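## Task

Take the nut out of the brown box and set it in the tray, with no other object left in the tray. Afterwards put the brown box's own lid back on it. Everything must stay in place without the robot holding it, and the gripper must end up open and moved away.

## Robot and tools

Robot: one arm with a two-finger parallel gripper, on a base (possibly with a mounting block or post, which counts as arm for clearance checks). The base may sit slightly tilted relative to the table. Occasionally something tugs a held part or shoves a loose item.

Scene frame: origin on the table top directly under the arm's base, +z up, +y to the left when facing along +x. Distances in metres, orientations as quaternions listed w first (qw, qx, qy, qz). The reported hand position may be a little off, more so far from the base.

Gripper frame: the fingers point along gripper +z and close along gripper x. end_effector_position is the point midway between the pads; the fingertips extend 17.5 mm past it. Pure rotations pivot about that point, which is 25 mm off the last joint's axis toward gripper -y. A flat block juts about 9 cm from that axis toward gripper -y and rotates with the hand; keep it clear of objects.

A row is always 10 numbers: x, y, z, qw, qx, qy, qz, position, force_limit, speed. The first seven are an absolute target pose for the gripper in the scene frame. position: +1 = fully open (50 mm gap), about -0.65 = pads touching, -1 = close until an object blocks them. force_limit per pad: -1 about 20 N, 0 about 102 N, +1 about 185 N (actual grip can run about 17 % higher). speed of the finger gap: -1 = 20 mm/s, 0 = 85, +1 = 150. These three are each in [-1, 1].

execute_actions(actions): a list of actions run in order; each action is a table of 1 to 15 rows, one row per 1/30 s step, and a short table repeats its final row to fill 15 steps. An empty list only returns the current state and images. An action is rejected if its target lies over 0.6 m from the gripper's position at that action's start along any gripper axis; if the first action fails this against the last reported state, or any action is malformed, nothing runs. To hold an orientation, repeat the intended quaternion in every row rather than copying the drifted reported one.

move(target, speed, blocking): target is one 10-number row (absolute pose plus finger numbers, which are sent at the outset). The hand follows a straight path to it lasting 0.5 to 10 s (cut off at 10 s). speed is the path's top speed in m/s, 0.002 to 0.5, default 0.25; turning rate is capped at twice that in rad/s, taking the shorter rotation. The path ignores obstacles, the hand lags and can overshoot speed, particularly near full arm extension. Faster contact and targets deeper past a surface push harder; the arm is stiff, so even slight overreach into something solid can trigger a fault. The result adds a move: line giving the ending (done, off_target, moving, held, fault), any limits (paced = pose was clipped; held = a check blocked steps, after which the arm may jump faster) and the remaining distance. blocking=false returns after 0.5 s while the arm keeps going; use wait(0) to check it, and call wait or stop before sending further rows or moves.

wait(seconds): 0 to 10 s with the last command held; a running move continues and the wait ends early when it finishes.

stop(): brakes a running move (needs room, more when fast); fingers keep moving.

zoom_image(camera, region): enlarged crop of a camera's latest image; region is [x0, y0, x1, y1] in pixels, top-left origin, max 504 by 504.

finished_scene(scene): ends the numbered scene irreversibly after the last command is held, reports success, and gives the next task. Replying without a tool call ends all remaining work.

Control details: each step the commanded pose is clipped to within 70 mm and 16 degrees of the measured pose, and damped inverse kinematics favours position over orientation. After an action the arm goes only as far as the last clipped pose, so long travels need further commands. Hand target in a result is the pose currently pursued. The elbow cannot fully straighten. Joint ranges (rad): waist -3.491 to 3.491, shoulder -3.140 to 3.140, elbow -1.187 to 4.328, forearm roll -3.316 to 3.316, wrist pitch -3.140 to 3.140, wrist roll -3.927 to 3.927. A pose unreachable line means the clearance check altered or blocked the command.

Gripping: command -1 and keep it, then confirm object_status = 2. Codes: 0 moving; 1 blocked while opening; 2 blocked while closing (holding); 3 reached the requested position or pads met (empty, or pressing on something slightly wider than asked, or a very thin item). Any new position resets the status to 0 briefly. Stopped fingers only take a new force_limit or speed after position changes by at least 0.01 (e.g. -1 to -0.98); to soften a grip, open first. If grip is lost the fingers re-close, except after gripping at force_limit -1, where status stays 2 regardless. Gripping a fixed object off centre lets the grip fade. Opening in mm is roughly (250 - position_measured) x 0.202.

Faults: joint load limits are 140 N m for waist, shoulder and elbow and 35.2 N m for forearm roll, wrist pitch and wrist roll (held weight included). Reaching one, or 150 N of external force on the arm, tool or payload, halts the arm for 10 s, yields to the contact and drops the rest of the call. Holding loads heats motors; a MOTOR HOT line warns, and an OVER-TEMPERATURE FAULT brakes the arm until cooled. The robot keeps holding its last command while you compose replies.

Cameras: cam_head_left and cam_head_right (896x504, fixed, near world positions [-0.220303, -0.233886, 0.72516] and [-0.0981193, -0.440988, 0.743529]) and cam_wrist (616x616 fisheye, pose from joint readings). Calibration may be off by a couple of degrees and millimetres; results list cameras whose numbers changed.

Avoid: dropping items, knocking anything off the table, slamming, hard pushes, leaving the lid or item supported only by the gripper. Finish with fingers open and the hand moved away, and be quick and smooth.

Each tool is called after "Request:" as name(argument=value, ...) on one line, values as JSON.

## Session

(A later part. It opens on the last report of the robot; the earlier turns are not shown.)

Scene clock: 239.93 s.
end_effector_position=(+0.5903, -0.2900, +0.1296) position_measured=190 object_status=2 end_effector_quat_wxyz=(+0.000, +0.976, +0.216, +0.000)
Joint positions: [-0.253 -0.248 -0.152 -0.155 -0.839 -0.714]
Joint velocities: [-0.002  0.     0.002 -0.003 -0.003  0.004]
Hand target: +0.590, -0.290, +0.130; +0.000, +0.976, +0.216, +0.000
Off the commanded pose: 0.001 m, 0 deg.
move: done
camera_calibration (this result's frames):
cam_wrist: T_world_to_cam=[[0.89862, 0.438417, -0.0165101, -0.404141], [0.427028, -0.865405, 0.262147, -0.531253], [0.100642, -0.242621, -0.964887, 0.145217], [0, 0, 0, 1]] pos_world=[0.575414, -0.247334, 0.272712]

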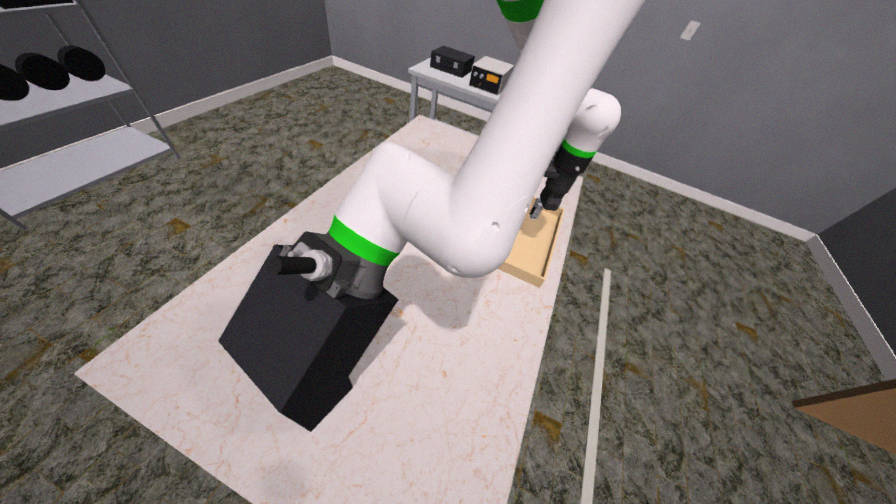

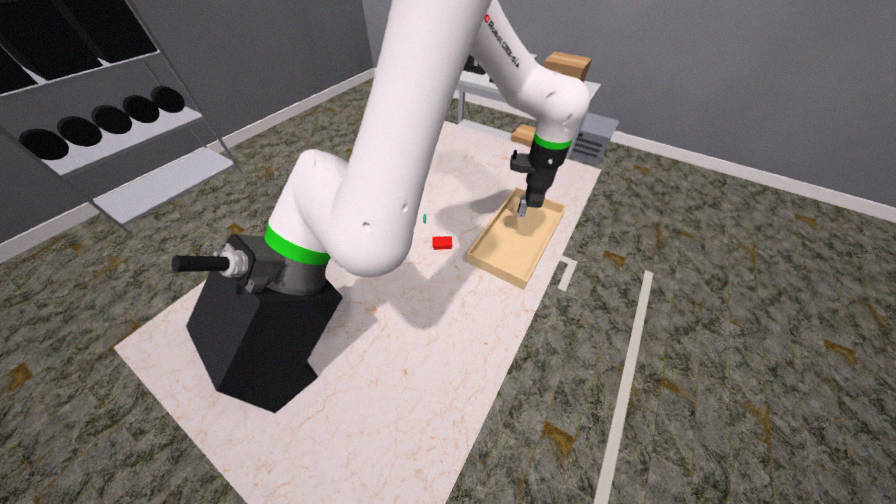

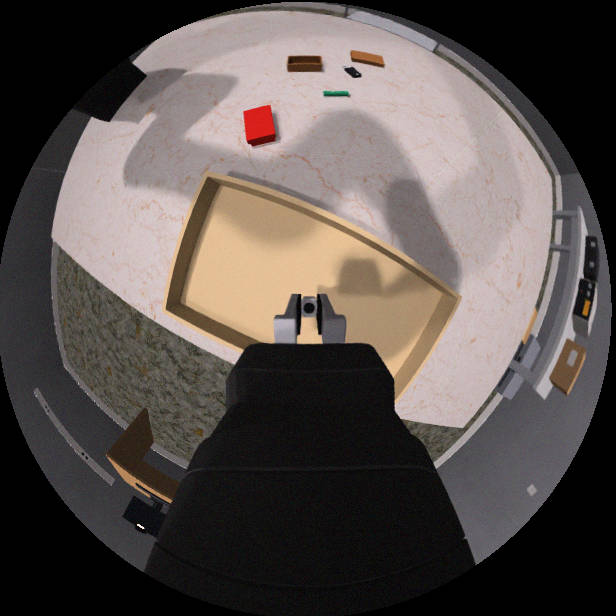

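Request:
move(target=[0.59, -0.29, 0.033, 0, 0.9763, 0.2164, 0, -1, -0.6, -0.7], speed=0.08)

Request:
execute_actions(actions=[[[0.59, -0.29, 0.033, 0, 0.9763, 0.2164, 0, 1, -0.6, -0.3]], [[0.59, -0.29, 0.033, 0, 0.9763, 0.2164, 0, 1, -0.6, -0.3]]])

Request:
move(target=[0.59, -0.29, 0.15, 0, 0.9763, 0.2164, 0, 1, -0.6, -0.3], speed=0.2)

Scene clock: 247.97 s.
end_effector_position=(+0.5899, -0.2898, +0.0332) position_measured=190 object_status=2 end_effector_quat_wxyz=(+0.000, +0.976, +0.216, -0.000)
Joint positions: [-0.225 -0.074 -0.156 -0.154 -0.659 -0.713]
Joint velocities: [ 0.001 -0.     0.     0.001 -0.    -0.001]
Hand target: +0.590, -0.290, +0.033; +0.000, +0.976, +0.216, -0.000
Off the commanded pose: 0.000 m, 0 deg.
move: done
camera_calibration (this result's frames):
cam_wrist: T_world_to_cam=[[0.897898, 0.43989, -0.0166057, -0.404544], [0.428473, -0.864697, 0.262125, -0.506273], [0.100947, -0.242477, -0.964891, 0.0521494], [0, 0, 0, 1]] pos_world=[0.574899, -0.247173, 0.176308]

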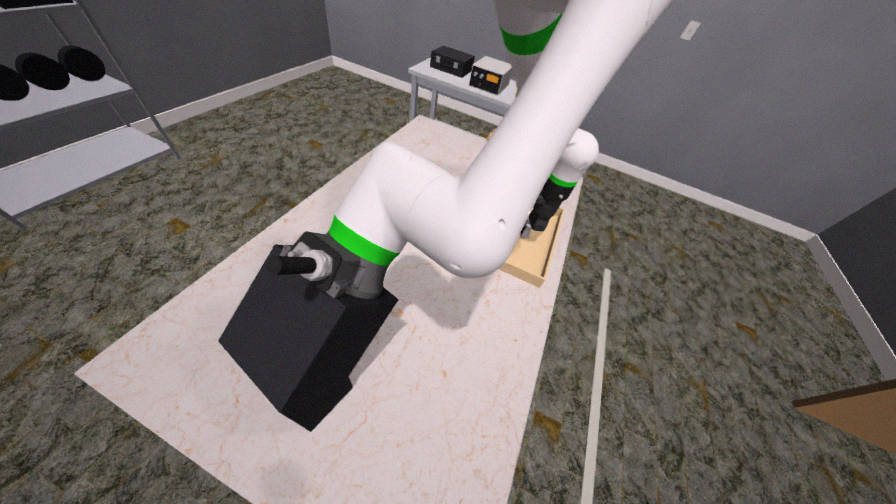

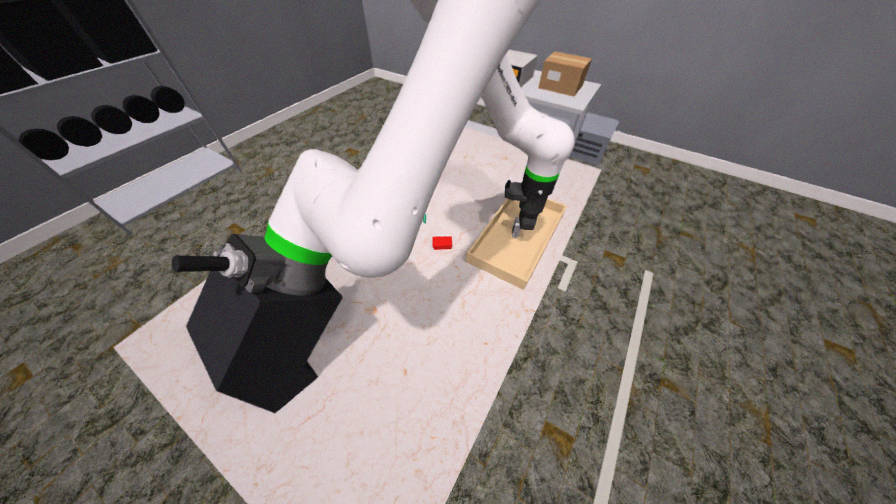

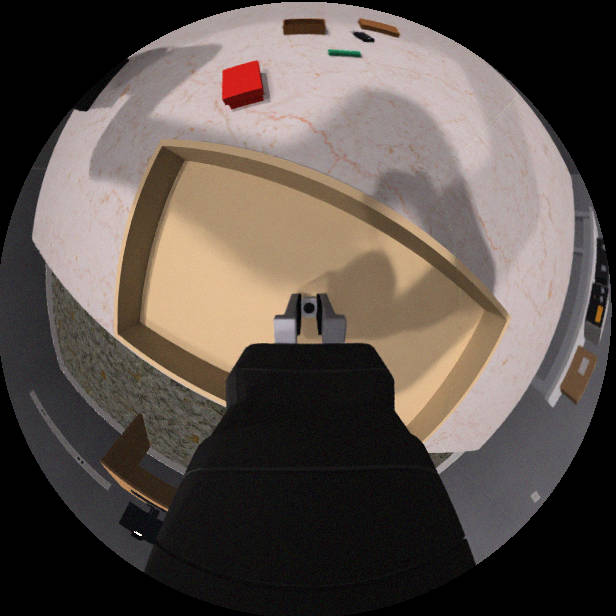

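Scene clock: 248.97 s.
end_effector_position=(+0.5900, -0.2900, +0.0330) position_measured=3 object_status=3 end_effector_quat_wxyz=(+0.000, +0.976, +0.216, +0.000)
Joint positions: [-0.225 -0.074 -0.155 -0.155 -0.659 -0.712]
Joint velocities: [ 0.     0.001  0.     0.    -0.001  0.   ]
Hand target: +0.590, -0.290, +0.033; -0.000, +0.976, +0.216, +0.000
Off the commanded pose: 0.000 m, 0 deg.
camera_calibration (this result's frames):
cam_wrist: T_world_to_cam=[[0.897924, 0.439839, -0.0165822, -0.404602], [0.428425, -0.864744, 0.262047, -0.506455], [0.100919, -0.242403, -0.964913, 0.0519425], [0, 0, 0, 1]] pos_world=[0.575038, -0.247404, 0.176126]

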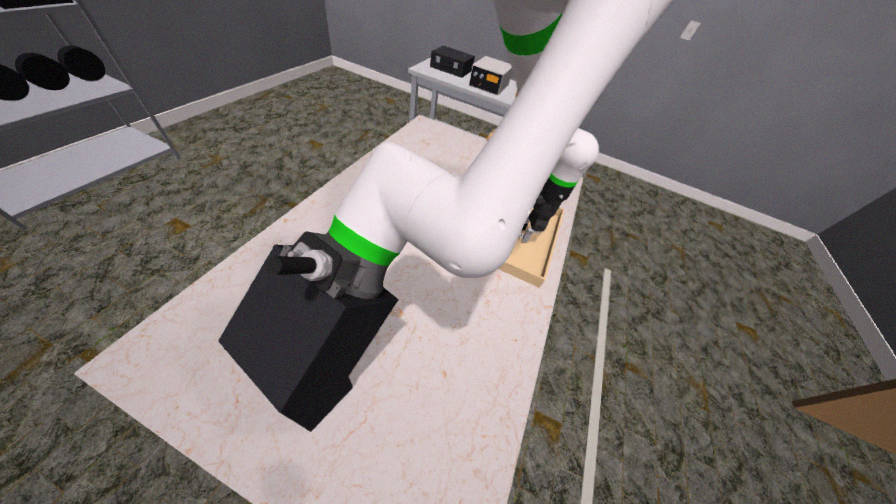

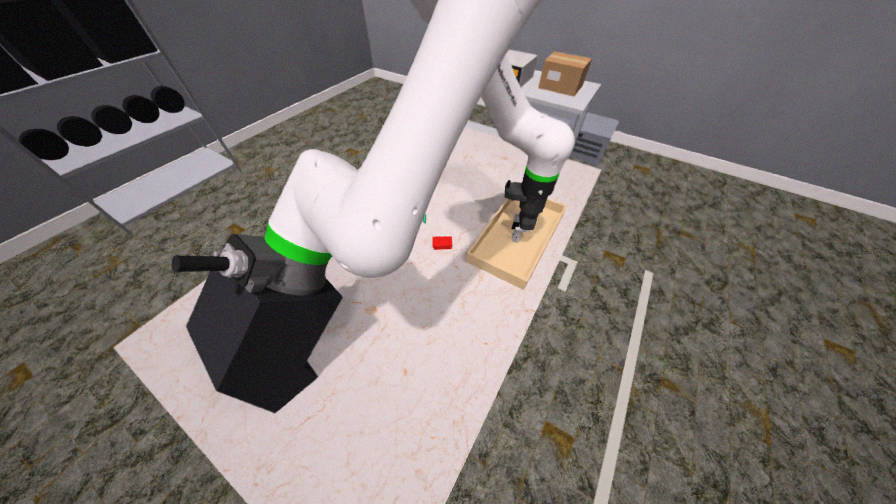

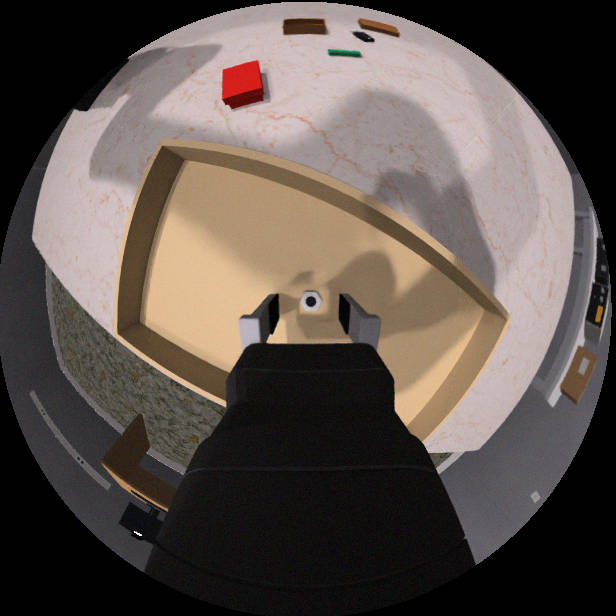

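Scene clock: 249.93 s.
end_effector_position=(+0.5901, -0.2903, +0.1497) position_measured=3 object_status=3 end_effector_quat_wxyz=(-0.000, +0.976, +0.216, -0.000)
Joint positions: [-0.262 -0.28  -0.143 -0.158 -0.88  -0.709]
Joint velocities: [ 0.002 -0.001  0.    -0.001 -0.001  0.   ]
Hand target: +0.590, -0.290, +0.150; -0.000, +0.976, +0.216, +0.000
Off the commanded pose: 0.000 m, 0 deg.
move: done
camera_calibration (this result's frames):
cam_wrist: T_world_to_cam=[[0.897962, 0.439761, -0.0165933, -0.402721], [0.428368, -0.864816, 0.261906, -0.537304], [0.100826, -0.242289, -0.964951, 0.164611], [0, 0, 0, 1]] pos_world=[0.575195, -0.247685, 0.292882]

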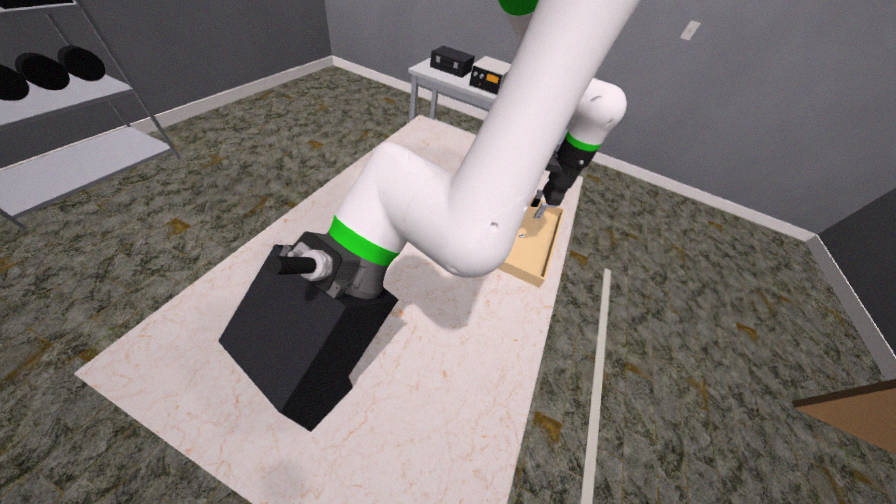

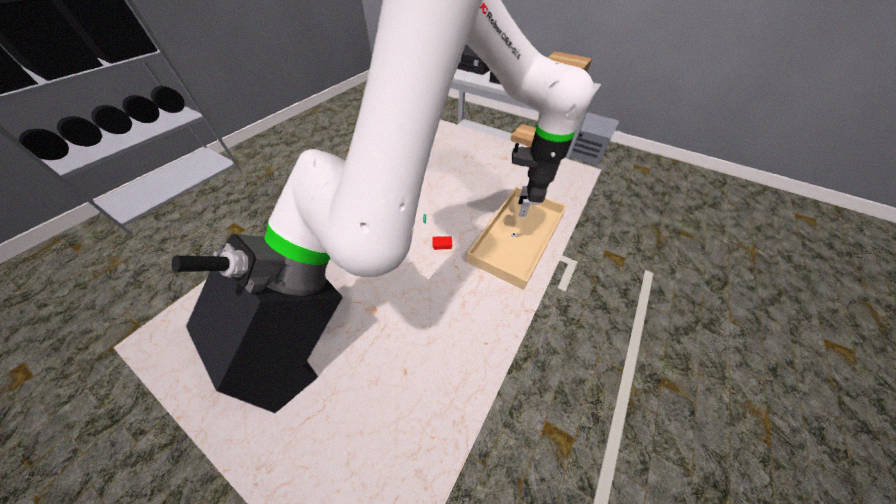

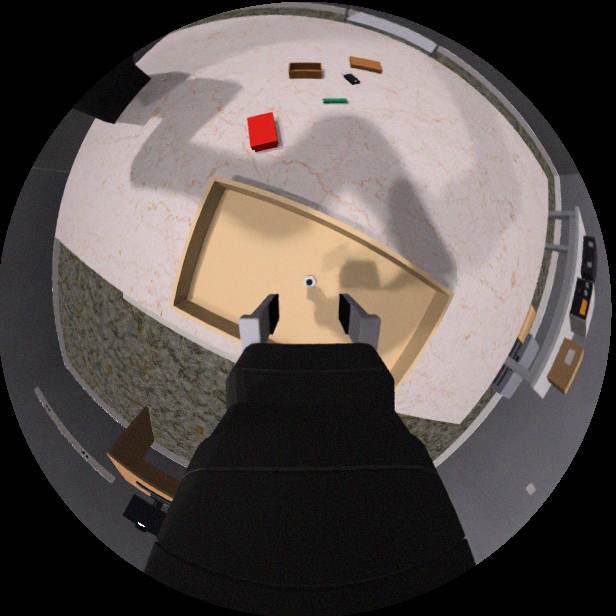

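Request:
move(target=[0.5, 0.2, 0.1, 0, 0.5373, 0.8434, 0, 1, -0.7, 0], speed=0.25)

Scene clock: 256.17 s.
end_effector_position=(+0.4989, +0.1996, +0.1012) position_measured=3 object_status=3 end_effector_quat_wxyz=(+0.000, +0.536, +0.844, -0.000)
Joint positions: [ 1.08  -0.122 -0.718  1.052 -0.915 -1.181]
Joint velocities: [-0.     0.001  0.    -0.002  0.     0.   ]
Hand target: +0.499, +0.200, +0.101; +0.000, +0.536, +0.844, -0.000
Off the commanded pose: 0.002 m, 0 deg.
move: done
camera_calibration (this result's frames):
cam_wrist: T_world_to_cam=[[-0.442307, 0.896701, -0.0170781, 0.0404929], [0.863578, 0.430954, 0.261747, -0.537604], [0.242068, 0.101024, -0.964985, 0.106666], [0, 0, 0, 1]] pos_world=[0.456352, 0.184597, 0.244339]

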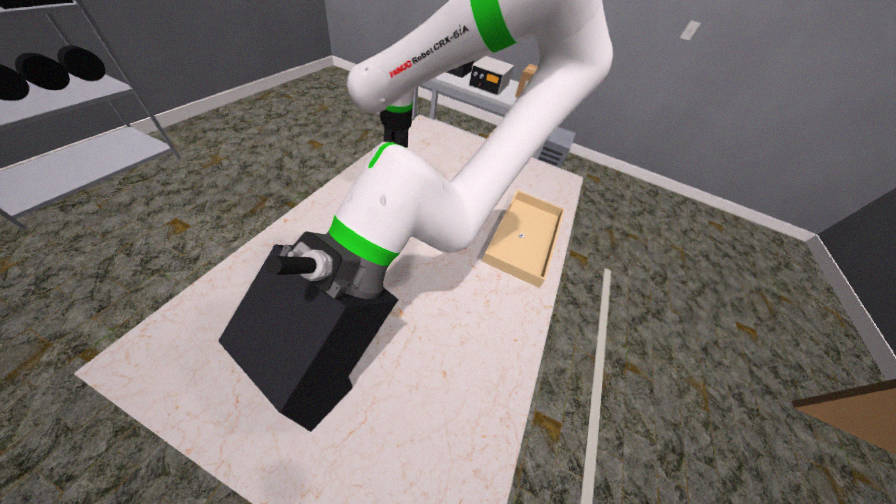

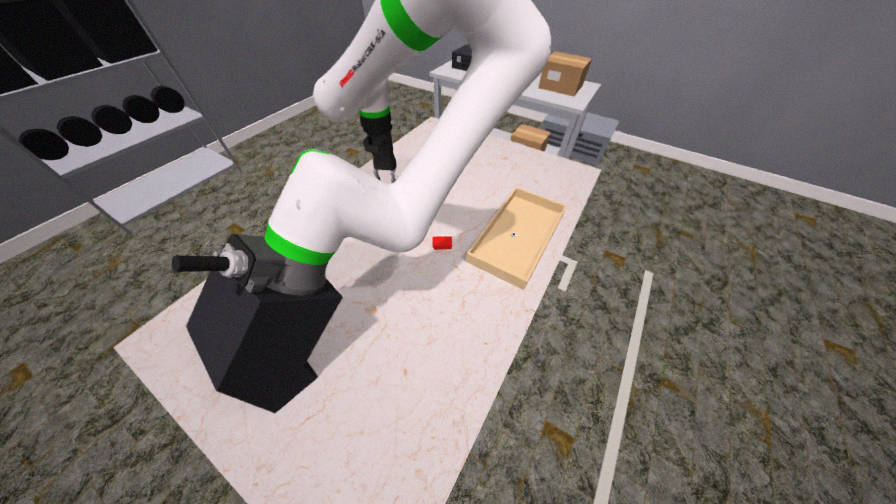

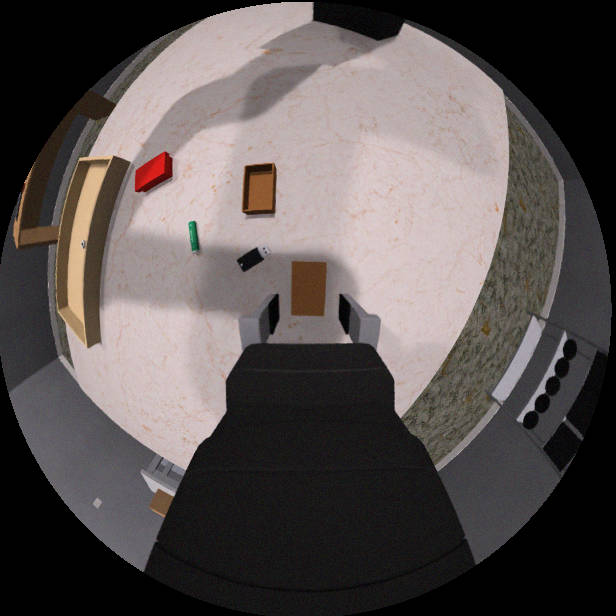

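Request:
move(target=[0.5, 0.2, 0.027, 0, 0.5373, 0.8434, 0, 1, -0.7, 0], speed=0.08)

Request:
execute_actions(actions=[[[0.5, 0.2, 0.027, 0, 0.5373, 0.8434, 0, -1, -0.7, -0.5]], [[0.5, 0.2, 0.027, 0, 0.5373, 0.8434, 0, -1, -0.7, -0.5]]])

Scene clock: 263.40 s.
end_effector_position=(+0.4997, +0.2001, +0.0271) position_measured=3 object_status=3 end_effector_quat_wxyz=(-0.000, +0.537, +0.843, -0.000)
Joint positions: [ 0.898  0.013 -0.727  1.232 -0.724 -1.281]
Joint velocities: [-0.001 -0.001  0.001  0.     0.    -0.001]
Hand target: +0.500, +0.200, +0.027; -0.000, +0.537, +0.843, -0.000
Off the commanded pose: 0.000 m, 0 deg.
move: done
camera_calibration (this result's frames):
cam_wrist: T_world_to_cam=[[-0.439781, 0.897962, -0.0160621, 0.0375801], [0.864953, 0.428293, 0.261576, -0.519257], [0.241764, 0.101143, -0.965049, 0.035078], [0, 0, 0, 1]] pos_world=[0.457179, 0.185101, 0.170281]

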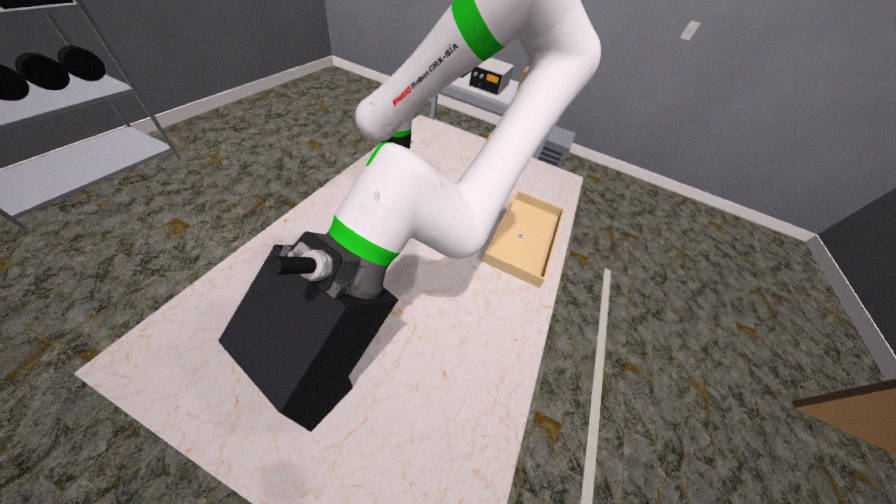

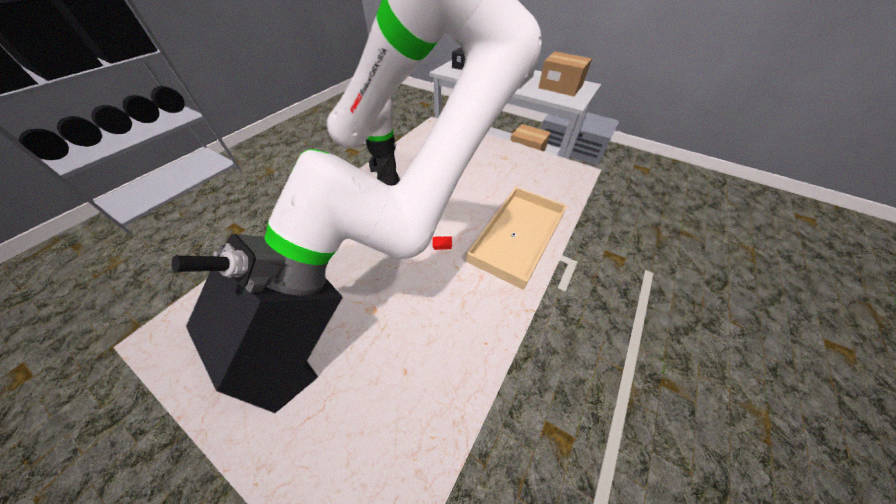

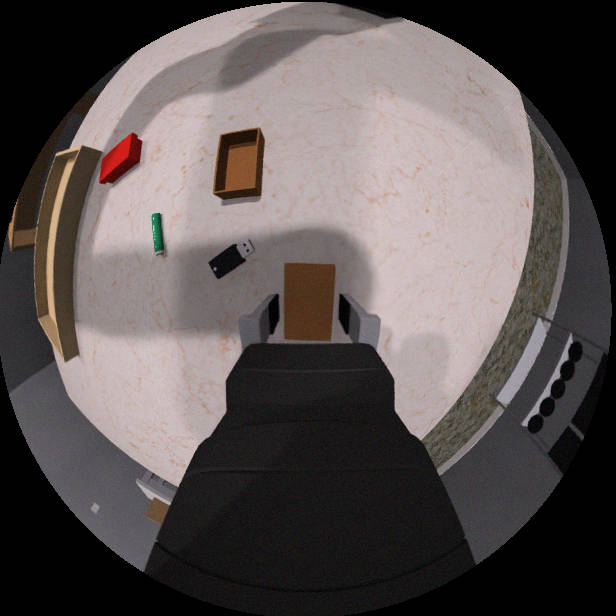

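Scene clock: 264.40 s.
end_effector_position=(+0.5000, +0.2000, +0.0270) position_measured=66 object_status=2 end_effector_quat_wxyz=(+0.000, +0.537, +0.843, +0.000)
Joint positions: [ 0.898  0.013 -0.727  1.233 -0.724 -1.282]
Joint velocities: [-0.001  0.    -0.    -0.     0.     0.001]
Hand target: +0.500, +0.200, +0.027; +0.000, +0.537, +0.843, +0.000
Off the commanded pose: 0.000 m, 0 deg.
camera_calibration (this result's frames):
cam_wrist: T_world_to_cam=[[-0.43993, 0.897879, -0.0165839, 0.0379075], [0.864696, 0.428512, 0.262066, -0.519397], [0.24241, 0.100951, -0.964908, 0.0345991], [0, 0, 0, 1]] pos_world=[0.45741, 0.185038, 0.17013]

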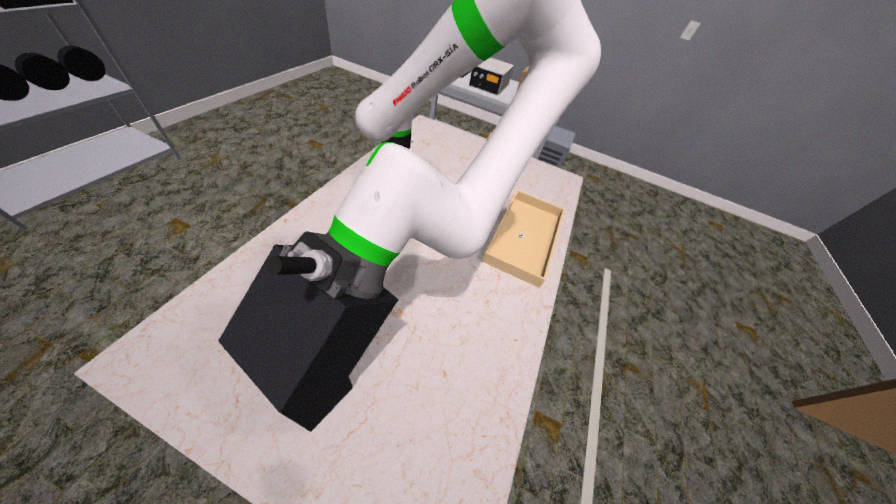

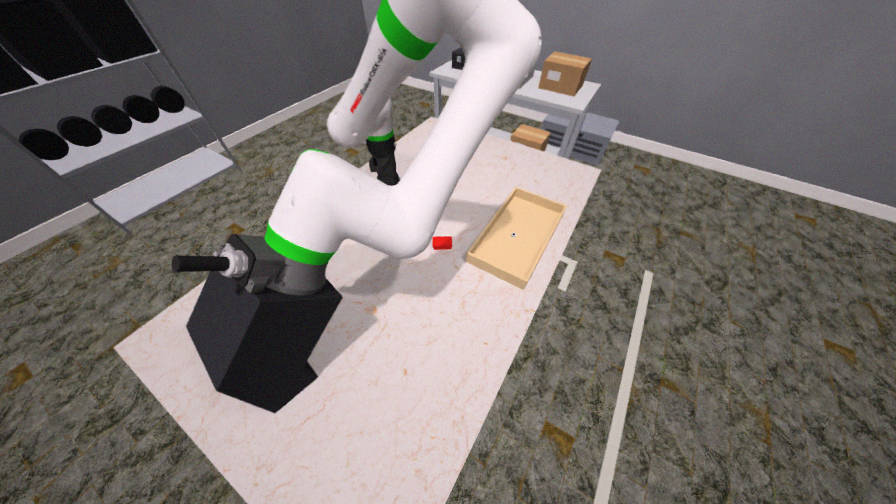

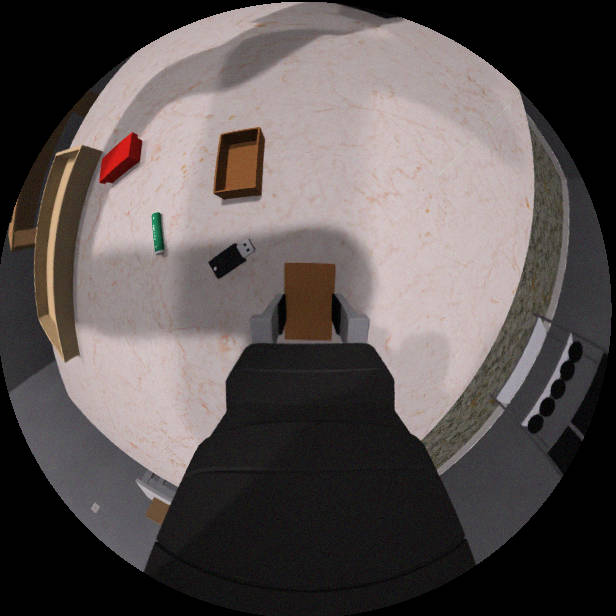

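Request:
move(target=[0.5, 0.2, 0.085, 0, 0.5373, 0.8434, 0, -1, -0.7, -0.5], speed=0.08)

Request:
move(target=[0.411, 0.096, 0.085, 0, 0.5373, 0.8434, 0, -1, -0.7, -0.5], speed=0.12)

Scene clock: 277.43 s.
end_effector_position=(+0.5002, +0.1999, +0.0849) position_measured=66 object_status=2 end_effector_quat_wxyz=(+0.000, +0.537, +0.843, +0.000)
Joint positions: [ 1.039 -0.094 -0.72   1.086 -0.87  -1.198]
Joint velocities: [-0.    -0.001  0.     0.001 -0.001  0.001]
Hand target: +0.500, +0.200, +0.085; +0.000, +0.537, +0.843, +0.000
Off the commanded pose: 0.000 m, 0 deg.
move: done
camera_calibration (this result's frames):
cam_wrist: T_world_to_cam=[[-0.440089, 0.897793, -0.0170047, 0.0391763], [0.864501, 0.428738, 0.262339, -0.534647], [0.242816, 0.100752, -0.964826, 0.0902342], [0, 0, 0, 1]] pos_world=[0.457534, 0.18496, 0.227985]

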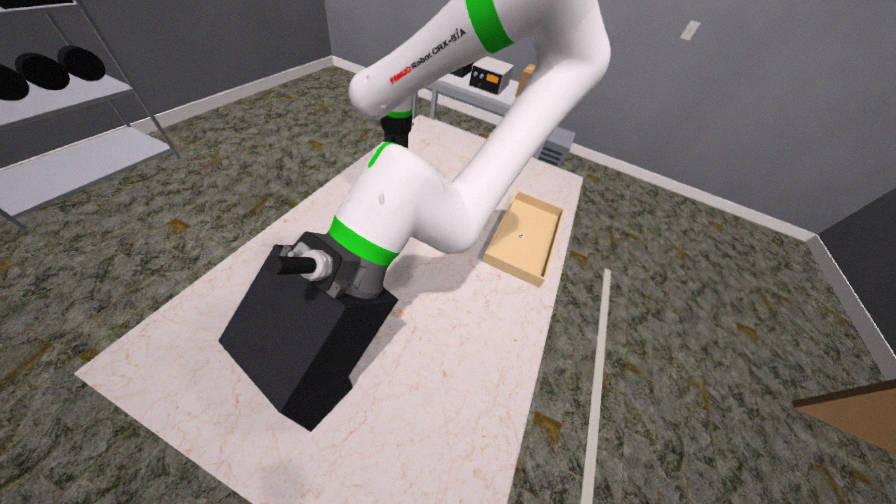

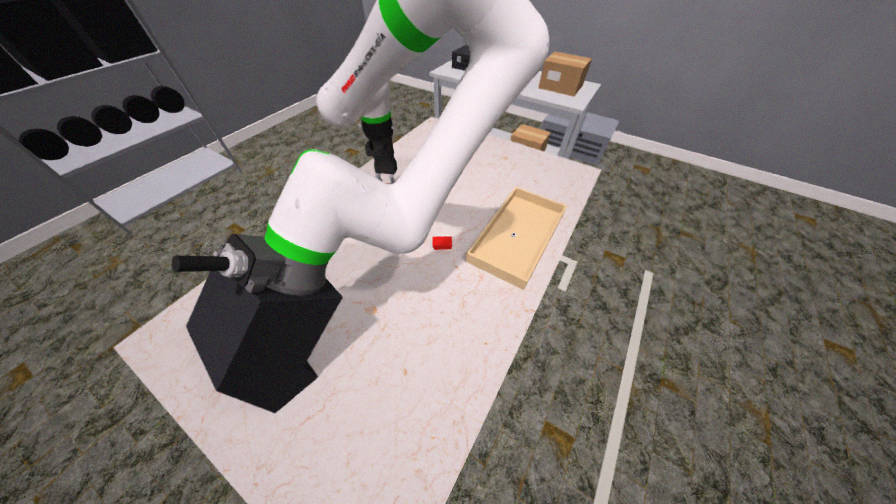

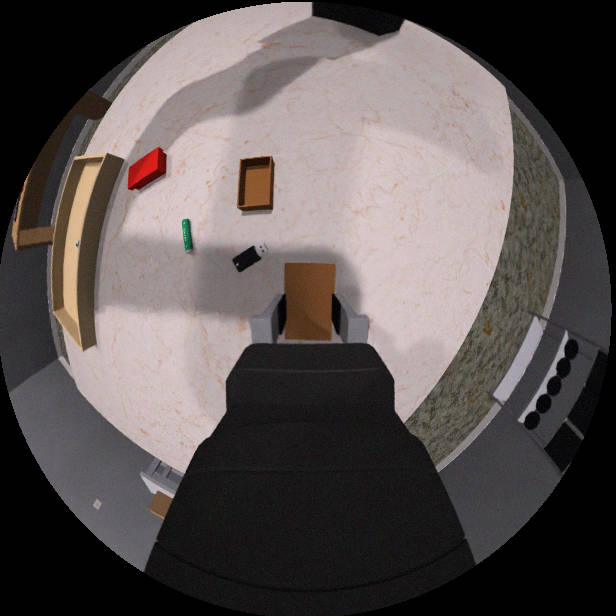

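Scene clock: 278.93 s.
end_effector_position=(+0.4111, +0.0958, +0.0849) position_measured=66 object_status=2 end_effector_quat_wxyz=(-0.000, +0.537, +0.843, -0.000)
Joint positions: [ 0.961 -0.385 -1.068  1.153 -0.79  -1.229]
Joint velocities: [ 0.002 -0.     0.    -0.001 -0.003  0.001]
Hand target: +0.411, +0.096, +0.085; -0.000, +0.537, +0.843, -0.000
Off the commanded pose: 0.000 m, 0 deg.
move: done
camera_calibration (this result's frames):
cam_wrist: T_world_to_cam=[[-0.439787, 0.897954, -0.0163208, 0.0932089], [0.864842, 0.42833, 0.261881, -0.41309], [0.242147, 0.101057, -0.964962, 0.122609], [0, 0, 0, 1]] pos_world=[0.36856, 0.0808511, 0.228015]

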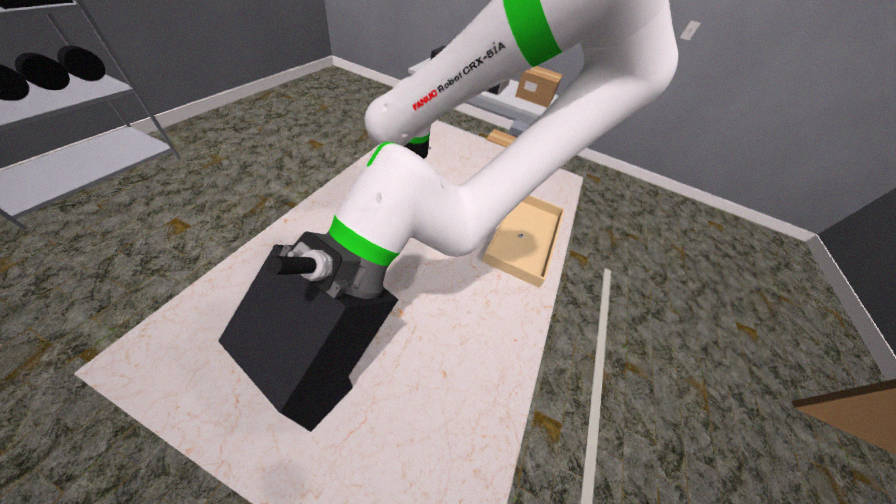

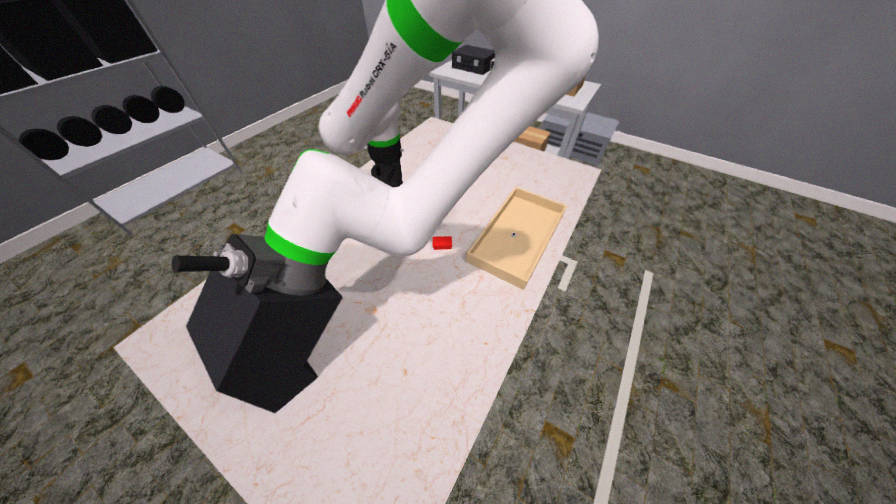

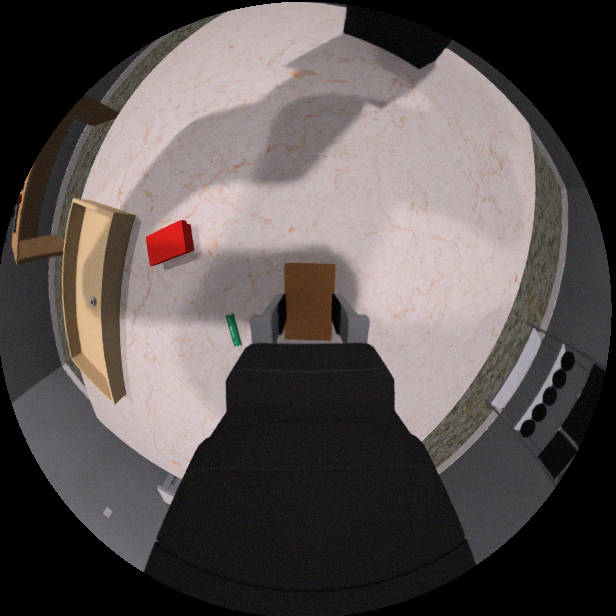

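Request:
move(target=[0.411, 0.096, 0.046, 0, 0.5373, 0.8434, 0, -1, -0.7, -0.5], speed=0.025)

Scene clock: 282.83 s.
end_effector_position=(+0.4108, +0.0961, +0.0461) position_measured=66 object_status=2 end_effector_quat_wxyz=(-0.000, +0.537, +0.843, -0.000)
Joint positions: [ 0.78  -0.279 -1.077  1.355 -0.626 -1.333]
Joint velocities: [-0.    -0.    -0.     0.002  0.001 -0.001]
Hand target: +0.411, +0.096, +0.046; -0.000, +0.537, +0.843, -0.000
Off the commanded pose: 0.000 m, 0 deg.
move: done
camera_calibration (this result's frames):
cam_wrist: T_world_to_cam=[[-0.43969, 0.898006, -0.0160503, 0.0920932], [0.864974, 0.428193, 0.261668, -0.402783], [0.241852, 0.101169, -0.965025, 0.0853986], [0, 0, 0, 1]] pos_world=[0.368236, 0.0811288, 0.189285]

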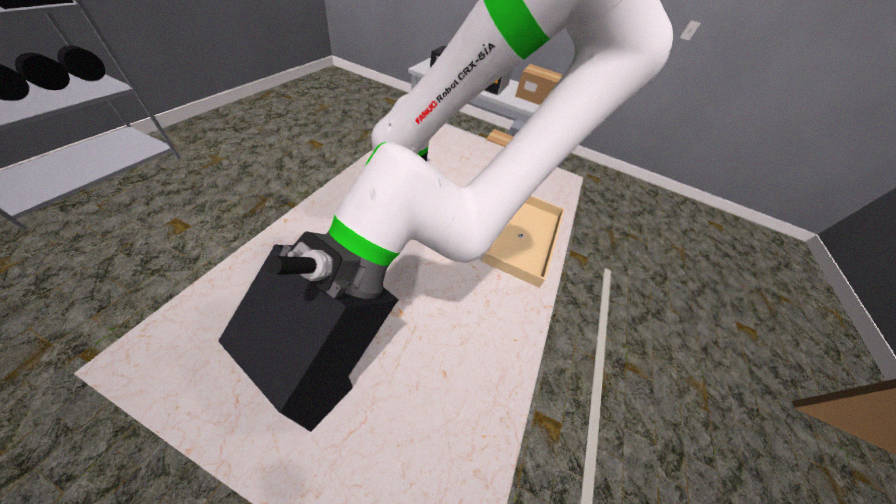

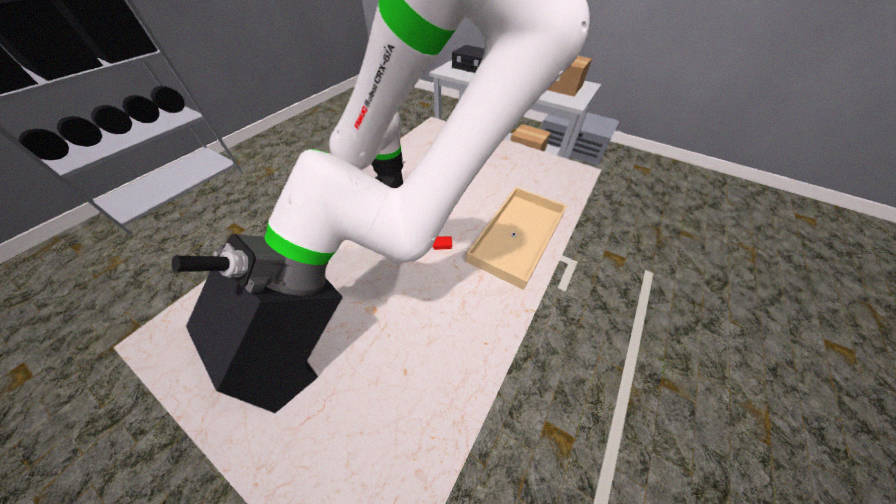

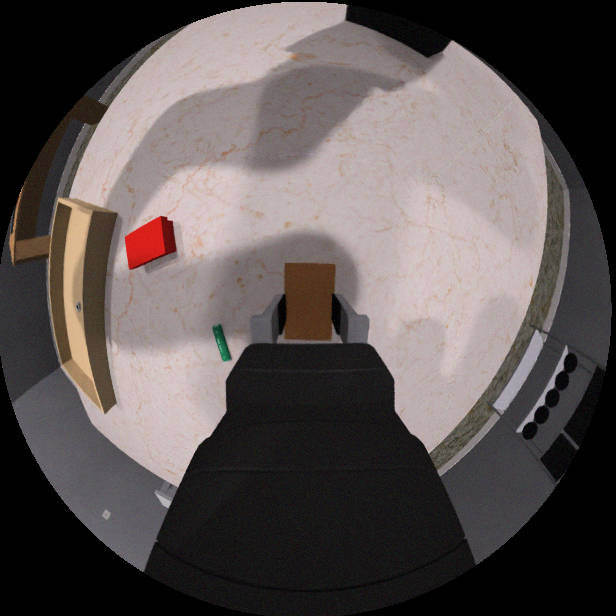

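Request:
move(target=[0.411, 0.096, 0.04, 0, 0.5373, 0.8434, 0, -1, -0.7, -0.5], speed=0.02)

Request:
execute_actions(actions=[[[0.411, 0.096, 0.04, 0, 0.5373, 0.8434, 0, 1, -0.7, -0.5]], [[0.411, 0.096, 0.04, 0, 0.5373, 0.8434, 0, 1, -0.7, -0.5]]])

Scene clock: 287.67 s.
end_effector_position=(+0.4109, +0.0960, +0.0400) position_measured=66 object_status=2 end_effector_quat_wxyz=(-0.000, +0.537, +0.843, -0.000)
Joint positions: [ 0.749 -0.261 -1.077  1.396 -0.602 -1.355]
Joint velocities: [-0.002 -0.001  0.001  0.001  0.001 -0.001]
Hand target: +0.411, +0.096, +0.040; -0.000, +0.537, +0.843, -0.000
Off the commanded pose: 0.000 m, 0 deg.
move: done
camera_calibration (this result's frames):
cam_wrist: T_world_to_cam=[[-0.439933, 0.897879, -0.0164874, 0.0922943], [0.864751, 0.42851, 0.261888, -0.401192], [0.242209, 0.100956, -0.964957, 0.0793395], [0, 0, 0, 1]] pos_world=[0.368318, 0.0810359, 0.183148]

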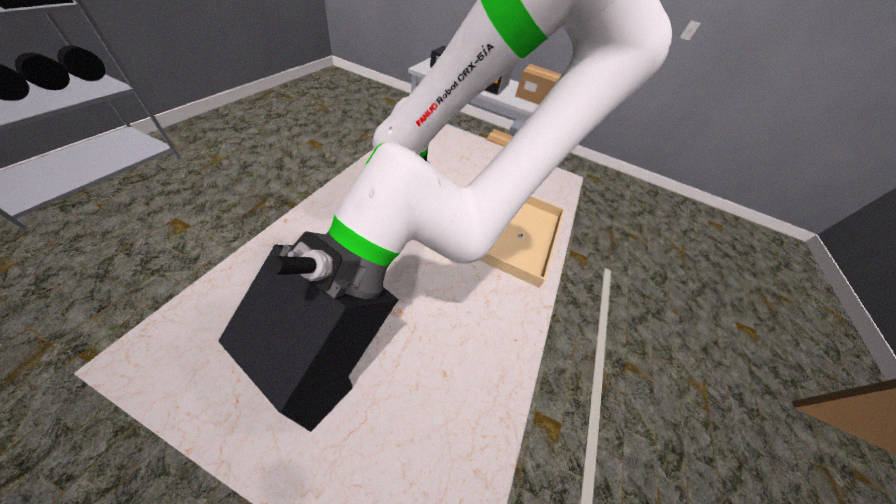

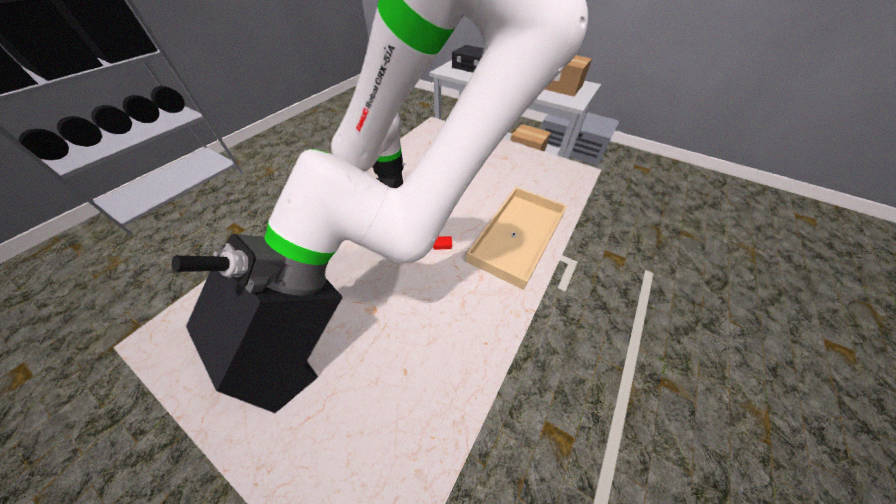

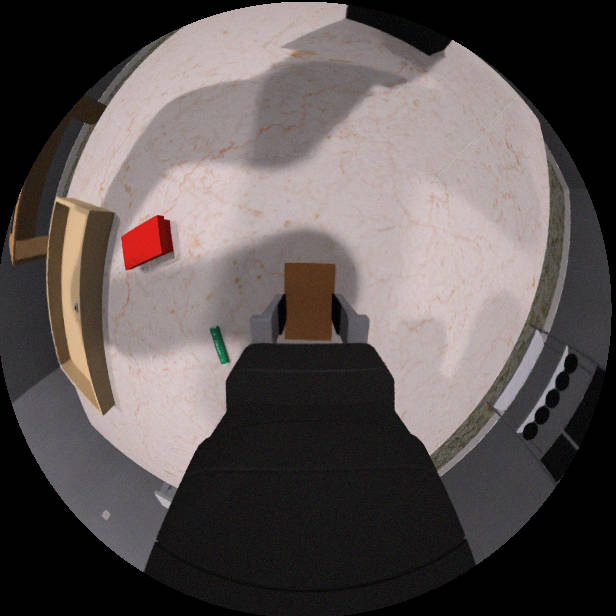

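Scene clock: 288.67 s.
end_effector_position=(+0.4110, +0.0960, +0.0400) position_measured=3 object_status=3 end_effector_quat_wxyz=(-0.000, +0.537, +0.843, -0.000)
Joint positions: [ 0.749 -0.261 -1.077  1.396 -0.602 -1.356]
Joint velocities: [ 0.001 -0.001 -0.    -0.    -0.    -0.001]
Hand target: +0.411, +0.096, +0.040; +0.000, +0.537, +0.843, +0.000
Off the commanded pose: 0.000 m, 0 deg.
camera_calibration (this result's frames):
cam_wrist: T_world_to_cam=[[-0.439917, 0.897885, -0.0165822, 0.0923448], [0.864707, 0.428501, 0.262046, -0.401273], [0.242393, 0.10094, -0.964913, 0.0792221], [0, 0, 0, 1]] pos_world=[0.368405, 0.0810342, 0.183126]

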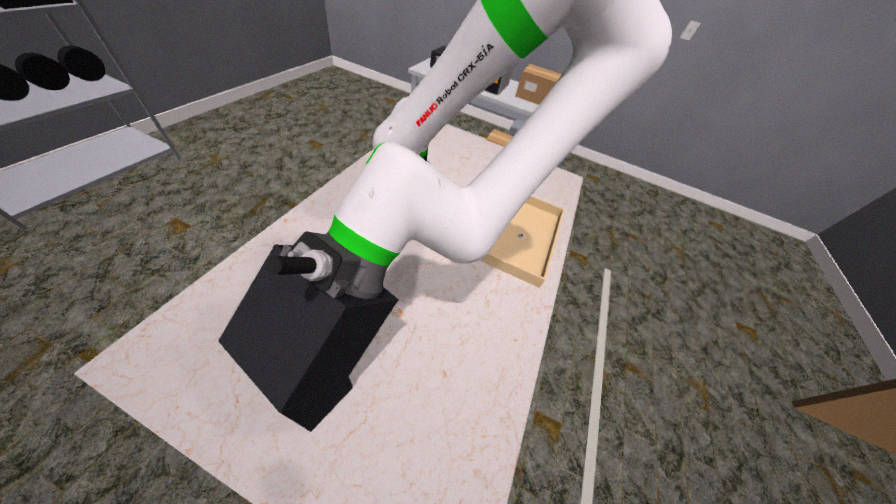

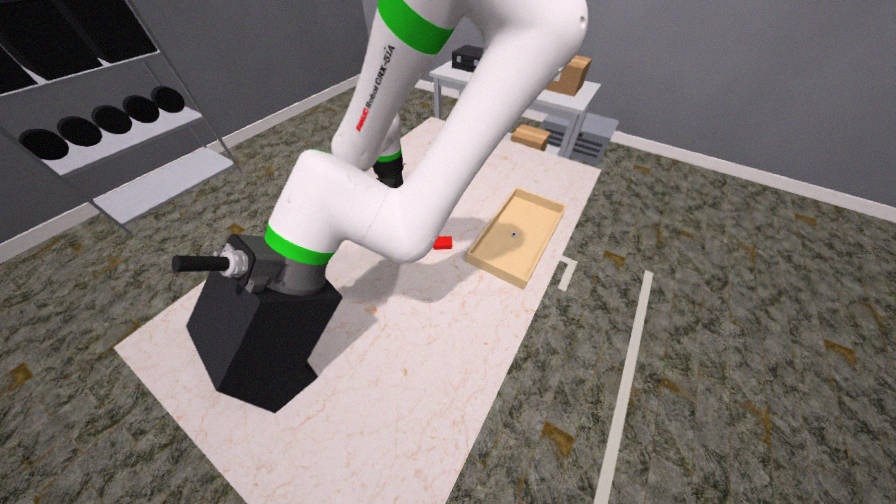

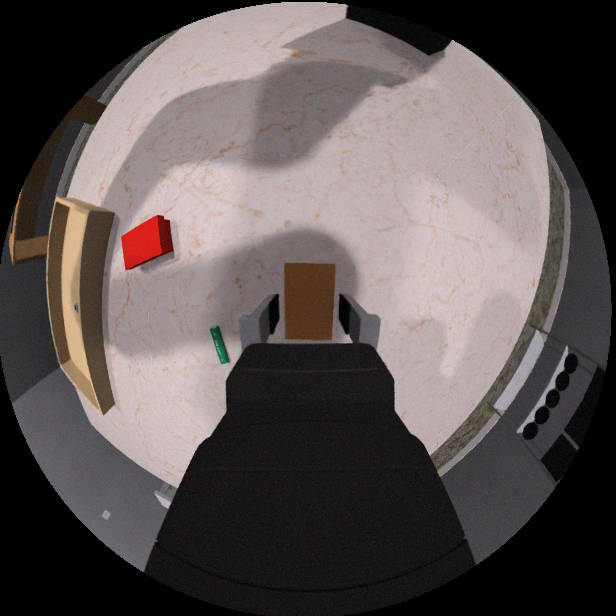

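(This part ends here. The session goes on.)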